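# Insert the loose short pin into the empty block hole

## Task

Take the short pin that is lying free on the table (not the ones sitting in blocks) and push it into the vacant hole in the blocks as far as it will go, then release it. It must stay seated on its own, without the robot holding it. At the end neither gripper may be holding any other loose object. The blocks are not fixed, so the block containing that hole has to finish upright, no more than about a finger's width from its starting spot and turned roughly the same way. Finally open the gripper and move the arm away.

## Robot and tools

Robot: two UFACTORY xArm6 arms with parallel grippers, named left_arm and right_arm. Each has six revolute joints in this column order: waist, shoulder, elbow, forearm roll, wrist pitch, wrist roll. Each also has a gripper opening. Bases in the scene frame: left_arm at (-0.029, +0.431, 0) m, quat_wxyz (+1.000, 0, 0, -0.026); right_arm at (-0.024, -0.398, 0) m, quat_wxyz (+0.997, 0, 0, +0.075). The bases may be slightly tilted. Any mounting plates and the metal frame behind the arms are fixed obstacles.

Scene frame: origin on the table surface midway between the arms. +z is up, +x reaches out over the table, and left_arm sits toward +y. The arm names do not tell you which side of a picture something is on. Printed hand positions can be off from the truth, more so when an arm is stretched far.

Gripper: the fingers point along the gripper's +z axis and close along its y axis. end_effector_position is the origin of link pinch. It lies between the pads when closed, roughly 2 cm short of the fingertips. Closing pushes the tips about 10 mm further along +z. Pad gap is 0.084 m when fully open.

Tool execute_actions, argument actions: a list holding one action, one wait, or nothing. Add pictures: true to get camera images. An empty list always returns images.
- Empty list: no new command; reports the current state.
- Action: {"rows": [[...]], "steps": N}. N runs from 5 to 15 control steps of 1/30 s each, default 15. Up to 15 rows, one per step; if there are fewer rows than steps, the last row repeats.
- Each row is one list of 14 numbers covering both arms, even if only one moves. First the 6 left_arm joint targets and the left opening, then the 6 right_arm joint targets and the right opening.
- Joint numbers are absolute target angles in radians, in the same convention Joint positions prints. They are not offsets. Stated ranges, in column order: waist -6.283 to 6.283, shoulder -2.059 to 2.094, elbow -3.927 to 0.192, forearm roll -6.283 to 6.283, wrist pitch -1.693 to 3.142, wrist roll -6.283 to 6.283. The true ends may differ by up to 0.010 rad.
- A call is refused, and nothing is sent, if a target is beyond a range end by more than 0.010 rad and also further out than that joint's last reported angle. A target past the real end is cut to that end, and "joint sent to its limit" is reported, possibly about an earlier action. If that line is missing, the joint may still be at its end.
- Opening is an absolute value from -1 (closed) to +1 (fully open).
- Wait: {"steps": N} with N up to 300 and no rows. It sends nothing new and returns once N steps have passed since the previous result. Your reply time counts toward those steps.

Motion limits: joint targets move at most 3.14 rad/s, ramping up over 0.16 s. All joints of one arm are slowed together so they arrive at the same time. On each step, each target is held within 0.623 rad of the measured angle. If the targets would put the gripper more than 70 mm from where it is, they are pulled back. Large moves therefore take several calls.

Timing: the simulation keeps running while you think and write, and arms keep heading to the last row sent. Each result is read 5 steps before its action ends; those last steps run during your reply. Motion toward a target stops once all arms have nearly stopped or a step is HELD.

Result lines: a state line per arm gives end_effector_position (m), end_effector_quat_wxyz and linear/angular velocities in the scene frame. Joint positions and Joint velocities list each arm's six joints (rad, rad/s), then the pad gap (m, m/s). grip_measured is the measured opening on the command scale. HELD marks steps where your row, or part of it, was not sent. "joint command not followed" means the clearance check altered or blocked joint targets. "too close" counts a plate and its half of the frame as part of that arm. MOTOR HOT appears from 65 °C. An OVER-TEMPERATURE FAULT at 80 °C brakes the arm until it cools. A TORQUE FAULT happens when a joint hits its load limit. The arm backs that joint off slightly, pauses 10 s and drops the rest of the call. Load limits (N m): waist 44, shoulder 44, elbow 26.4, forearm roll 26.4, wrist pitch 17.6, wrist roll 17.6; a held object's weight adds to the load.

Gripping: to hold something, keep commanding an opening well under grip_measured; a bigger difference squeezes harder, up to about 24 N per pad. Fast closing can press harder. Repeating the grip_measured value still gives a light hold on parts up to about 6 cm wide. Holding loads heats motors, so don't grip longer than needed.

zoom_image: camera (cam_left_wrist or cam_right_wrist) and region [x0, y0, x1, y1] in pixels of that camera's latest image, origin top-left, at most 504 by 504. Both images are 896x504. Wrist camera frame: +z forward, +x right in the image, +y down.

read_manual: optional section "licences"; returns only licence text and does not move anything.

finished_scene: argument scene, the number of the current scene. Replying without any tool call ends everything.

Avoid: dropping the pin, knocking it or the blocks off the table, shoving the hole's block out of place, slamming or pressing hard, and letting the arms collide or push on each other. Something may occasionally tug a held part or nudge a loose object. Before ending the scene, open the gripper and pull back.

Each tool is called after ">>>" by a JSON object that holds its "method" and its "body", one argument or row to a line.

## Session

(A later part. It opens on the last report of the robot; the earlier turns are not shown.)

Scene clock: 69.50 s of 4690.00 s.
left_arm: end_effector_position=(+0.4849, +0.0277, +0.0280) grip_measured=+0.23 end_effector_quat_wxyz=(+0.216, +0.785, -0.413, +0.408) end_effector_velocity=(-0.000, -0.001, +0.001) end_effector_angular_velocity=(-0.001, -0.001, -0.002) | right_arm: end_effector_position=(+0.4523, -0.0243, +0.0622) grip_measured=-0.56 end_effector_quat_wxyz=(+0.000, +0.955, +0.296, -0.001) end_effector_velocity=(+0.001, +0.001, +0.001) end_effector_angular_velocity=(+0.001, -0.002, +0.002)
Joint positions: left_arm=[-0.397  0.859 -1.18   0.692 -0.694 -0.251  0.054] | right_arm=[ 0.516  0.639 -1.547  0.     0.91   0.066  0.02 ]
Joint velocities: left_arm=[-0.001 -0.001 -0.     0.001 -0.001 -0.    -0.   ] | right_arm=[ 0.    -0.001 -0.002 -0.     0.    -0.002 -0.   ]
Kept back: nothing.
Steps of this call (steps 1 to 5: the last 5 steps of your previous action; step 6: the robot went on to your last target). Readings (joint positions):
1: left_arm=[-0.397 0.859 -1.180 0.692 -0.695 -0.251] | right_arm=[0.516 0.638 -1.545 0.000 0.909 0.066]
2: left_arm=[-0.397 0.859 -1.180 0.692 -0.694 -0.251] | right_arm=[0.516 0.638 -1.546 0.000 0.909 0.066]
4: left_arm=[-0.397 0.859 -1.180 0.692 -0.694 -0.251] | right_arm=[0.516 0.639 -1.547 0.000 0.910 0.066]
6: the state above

Seated. Relax 1 mm, release, then lift.

>>> {"method": "execute_actions", "body": {
  "actions": [
    {"rows": [[-0.398,0.859,-1.180,0.693,-0.695,-0.251,-0.4, 0.5158,0.6373,-1.5452,0,0.9079,0.0658,-1],[-0.398,0.859,-1.180,0.693,-0.695,-0.251,-0.4, 0.5158,0.6357,-1.5425,0,0.9068,0.0658,-0.8],[-0.398,0.859,-1.180,0.693,-0.695,-0.251,-0.4, 0.5158,0.6357,-1.5425,0,0.9068,0.0658,-0.62],[-0.398,0.859,-1.180,0.693,-0.695,-0.251,-0.4, 0.5158,0.6357,-1.5425,0,0.9068,0.0658,-0.55],[-0.398,0.859,-1.180,0.693,-0.695,-0.251,-0.4, 0.5158,0.6357,-1.5425,0,0.9068,0.0658,-0.5],[-0.398,0.859,-1.180,0.693,-0.695,-0.251,-0.4, 0.5158,0.6357,-1.5425,0,0.9068,0.0658,-0.4],[-0.398,0.859,-1.180,0.693,-0.695,-0.251,-0.2, 0.5158,0.6357,-1.5425,0,0.9068,0.0658,-0.25],[-0.398,0.859,-1.180,0.693,-0.695,-0.251,0.1, 0.5158,0.6357,-1.5425,0,0.9068,0.0658,-0.1],[-0.398,0.859,-1.180,0.693,-0.695,-0.251,0.22, 0.5158,0.6357,-1.5425,0,0.9068,0.0658,-0.1],[-0.398,0.859,-1.180,0.693,-0.695,-0.251,0.3, 0.5158,0.6300,-1.5440,0,0.9140,0.0658,-0.1],[-0.398,0.859,-1.180,0.693,-0.695,-0.251,0.36, 0.5158,0.6200,-1.5470,0,0.9270,0.0658,-0.1],[-0.398,0.859,-1.180,0.693,-0.695,-0.251,0.42, 0.5158,0.6070,-1.5510,0,0.9440,0.0658,-0.1],[-0.398,0.859,-1.180,0.693,-0.695,-0.251,0.45, 0.5158,0.5930,-1.5550,0,0.9620,0.0658,-0.1],[-0.398,0.859,-1.180,0.693,-0.695,-0.251,0.45, 0.5158,0.5790,-1.5590,0,0.9800,0.0658,-0.1],[-0.398,0.859,-1.180,0.693,-0.695,-0.251,0.45, 0.5158,0.5650,-1.5630,0,0.9980,0.0658,-0.1]], "steps": 15}
  ]
}}

>>> {"method": "execute_actions", "body": {
  "actions": [
    {"rows": [[-0.394,0.849,-1.168,0.696,-0.697,-0.250,0.45, 0.5158,0.5450,-1.5500,0,1.0050,0.0658,-0.1],[-0.388,0.833,-1.148,0.701,-0.701,-0.248,0.45, 0.5158,0.5150,-1.5200,0,1.0050,0.0658,-0.1],[-0.380,0.813,-1.124,0.706,-0.706,-0.246,0.45, 0.5158,0.4800,-1.4850,0,1.0050,0.0658,-0.1],[-0.372,0.793,-1.099,0.712,-0.711,-0.243,0.45, 0.5158,0.4450,-1.4500,0,1.0050,0.0658,-0.1],[-0.364,0.773,-1.075,0.718,-0.716,-0.241,0.45, 0.5100,0.4100,-1.4150,0,1.0050,0.0658,-0.1],[-0.356,0.753,-1.050,0.724,-0.721,-0.239,0.45, 0.5000,0.3750,-1.3800,0,1.0050,0.0658,-0.1],[-0.349,0.733,-1.026,0.729,-0.726,-0.236,0.45, 0.4900,0.3450,-1.3500,0,1.0050,0.0658,-0.1],[-0.344,0.720,-1.010,0.733,-0.729,-0.235,0.45, 0.4800,0.3250,-1.3300,0,1.0050,0.0658,-0.1],[-0.341,0.713,-1.001,0.735,-0.731,-0.234,0.45, 0.4750,0.3150,-1.3200,0,1.0050,0.0658,-0.1]], "steps": 15}
  ]
}}

>>> {"method": "execute_actions", "body": {
  "actions": [
    {"steps": 8}
  ],
  "pictures": true
}}

Scene clock: 70.57 s of 4690.00 s.
left_arm: end_effector_position=(+0.4822, +0.0252, +0.0279) grip_measured=+0.25 end_effector_quat_wxyz=(+0.218, +0.783, -0.416, +0.408) end_effector_velocity=(+0.005, +0.004, -0.001) end_effector_angular_velocity=(+0.003, +0.004, +0.016) | right_arm: end_effector_position=(+0.4542, -0.0231, +0.0654) grip_measured=-0.12 end_effector_quat_wxyz=(-0.001, +0.955, +0.295, +0.004) end_effector_velocity=(-0.017, -0.012, -0.002) end_effector_angular_velocity=(-0.041, +0.053, +0.001)
Joint positions: left_arm=[-0.401  0.859 -1.179  0.695 -0.696 -0.251  0.055] | right_arm=[ 0.515  0.634 -1.546 -0.     0.904  0.066  0.039]
Joint velocities: left_arm=[ 0.006  0.001 -0.005 -0.008  0.009 -0.003  0.066] | right_arm=[ 0.002 -0.017  0.019  0.     0.065  0.001  0.008]
Steps of this call (steps 1 to 15: the robot went on to your last target; steps 16 to 22: nothing new was sent; steps 23 to 32: the first 10 steps of this action). Readings (joint positions):
23: left_arm=[-0.397 0.859 -1.180 0.693 -0.695 -0.251] | right_arm=[0.516 0.639 -1.547 0.000 0.909 0.066]
24: left_arm=[-0.397 0.859 -1.180 0.693 -0.695 -0.251] | right_arm=[0.516 0.638 -1.546 0.000 0.909 0.066]
26: left_arm=[-0.398 0.859 -1.180 0.693 -0.695 -0.251] | right_arm=[0.516 0.637 -1.544 -0.000 0.907 0.066]
30: left_arm=[-0.401 0.859 -1.179 0.695 -0.697 -0.251] | right_arm=[0.515 0.635 -1.547 -0.000 0.903 0.066]
32: the state above

Scene clock: 71.07 s of 4690.00 s.
left_arm: end_effector_position=(+0.4679, +0.0591, +0.0551) grip_measured=+0.44 end_effector_quat_wxyz=(+0.215, +0.784, -0.414, +0.410) end_effector_velocity=(-0.050, +0.094, +0.086) end_effector_angular_velocity=(-0.012, -0.025, +0.012) | right_arm: end_effector_position=(+0.4207, -0.0688, +0.1477) grip_measured=-0.11 end_effector_quat_wxyz=(-0.000, +0.959, +0.282, +0.001) end_effector_velocity=(-0.020, -0.224, +0.118) end_effector_angular_velocity=(+0.024, -0.039, -0.298)
Joint positions: left_arm=[-0.347  0.729 -1.023  0.73  -0.727 -0.236  0.063] | right_arm=[ 0.488  0.344 -1.351  0.     1.005  0.066  0.039]
Joint velocities: left_arm=[ 0.154 -0.395  0.458  0.104 -0.096  0.043  0.   ] | right_arm=[-0.301 -0.668  0.618 -0.005  0.005 -0.001  0.   ]
Steps of this call (steps 1 to 5: the last 5 steps of your previous action; steps 6 to 15: the first 10 steps of this action). Readings (joint positions):
6: left_arm=[-0.399 0.859 -1.179 0.694 -0.695 -0.251] | right_arm=[0.516 0.585 -1.557 -0.000 0.973 0.066]
7: left_arm=[-0.398 0.856 -1.175 0.695 -0.696 -0.251] | right_arm=[0.516 0.568 -1.558 -0.000 0.986 0.066]
9: left_arm=[-0.390 0.836 -1.150 0.701 -0.701 -0.248] | right_arm=[0.516 0.523 -1.531 -0.000 0.999 0.066]
13: left_arm=[-0.361 0.763 -1.063 0.721 -0.718 -0.240] | right_arm=[0.508 0.401 -1.406 0.000 1.005 0.066]
15: the state above

Scene clock: 71.33 s of 4690.00 s.
left_arm: end_effector_position=(+0.4641, +0.0630, +0.0567) grip_measured=+0.44 end_effector_quat_wxyz=(+0.216, +0.784, -0.415, +0.408) end_effector_velocity=(-0.000, -0.000, +0.001) end_effector_angular_velocity=(-0.001, -0.000, -0.001) | right_arm: end_effector_position=(+0.4179, -0.0792, +0.1499) grip_measured=-0.11 end_effector_quat_wxyz=(+0.000, +0.961, +0.276, -0.001) end_effector_velocity=(+0.001, +0.002, +0.004) end_effector_angular_velocity=(+0.005, -0.008, +0.004)
Joint positions: left_arm=[-0.341  0.714 -1.001  0.735 -0.731 -0.234  0.063] | right_arm=[ 0.476  0.317 -1.32   0.     1.005  0.066  0.039]
Joint velocities: left_arm=[-0.001 -0.001  0.001  0.    -0.001 -0.001  0.   ] | right_arm=[ 0.002 -0.005 -0.003 -0.001 -0.001 -0.001 -0.   ]
Kept back: nothing.
Steps of this call (steps 1 to 5: the last 5 steps of your previous action; steps 6 to 8: the robot went on to your last target). Readings (joint positions):
1: left_arm=[-0.343 0.719 -1.011 0.733 -0.729 -0.235] | right_arm=[0.479 0.327 -1.336 -0.000 1.005 0.066]
2: left_arm=[-0.341 0.714 -1.006 0.734 -0.730 -0.235] | right_arm=[0.475 0.319 -1.328 -0.000 1.005 0.066]
4: left_arm=[-0.341 0.713 -1.003 0.735 -0.731 -0.234] | right_arm=[0.474 0.316 -1.323 -0.000 1.005 0.066]
8: the state above

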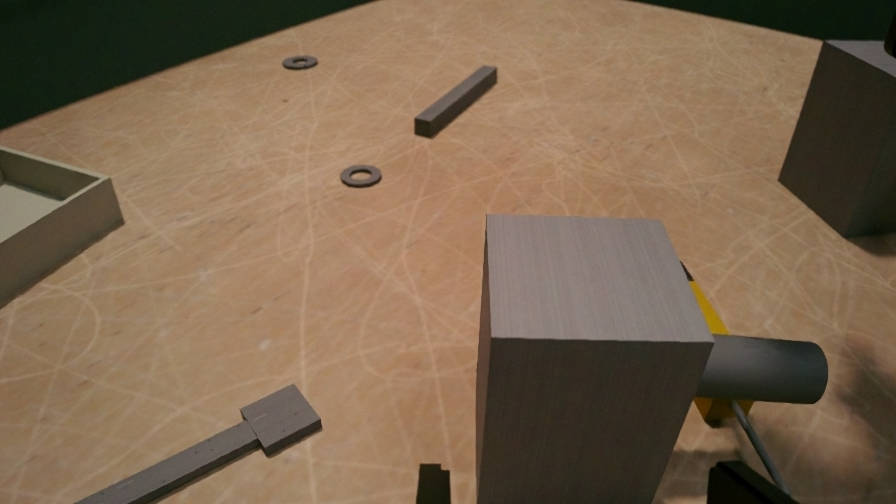

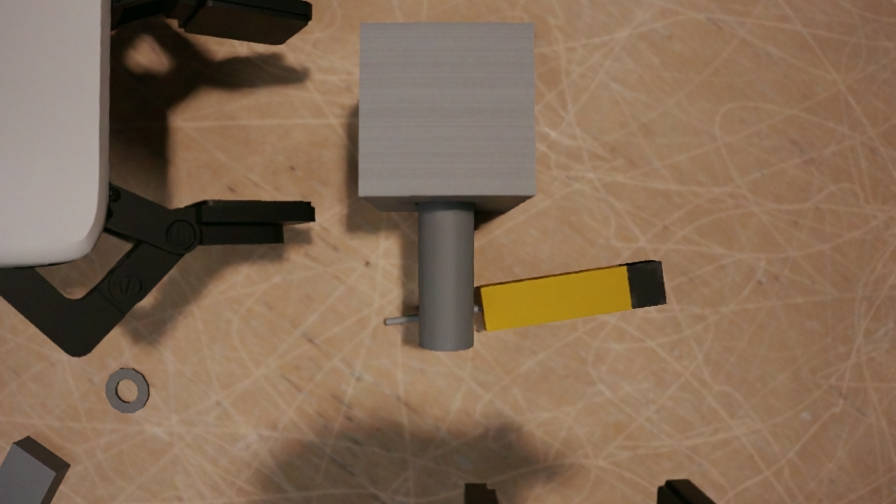

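>>> {"method": "finished_scene", "body": {
  "scene": 2
}}

The scene is finished: the task was done.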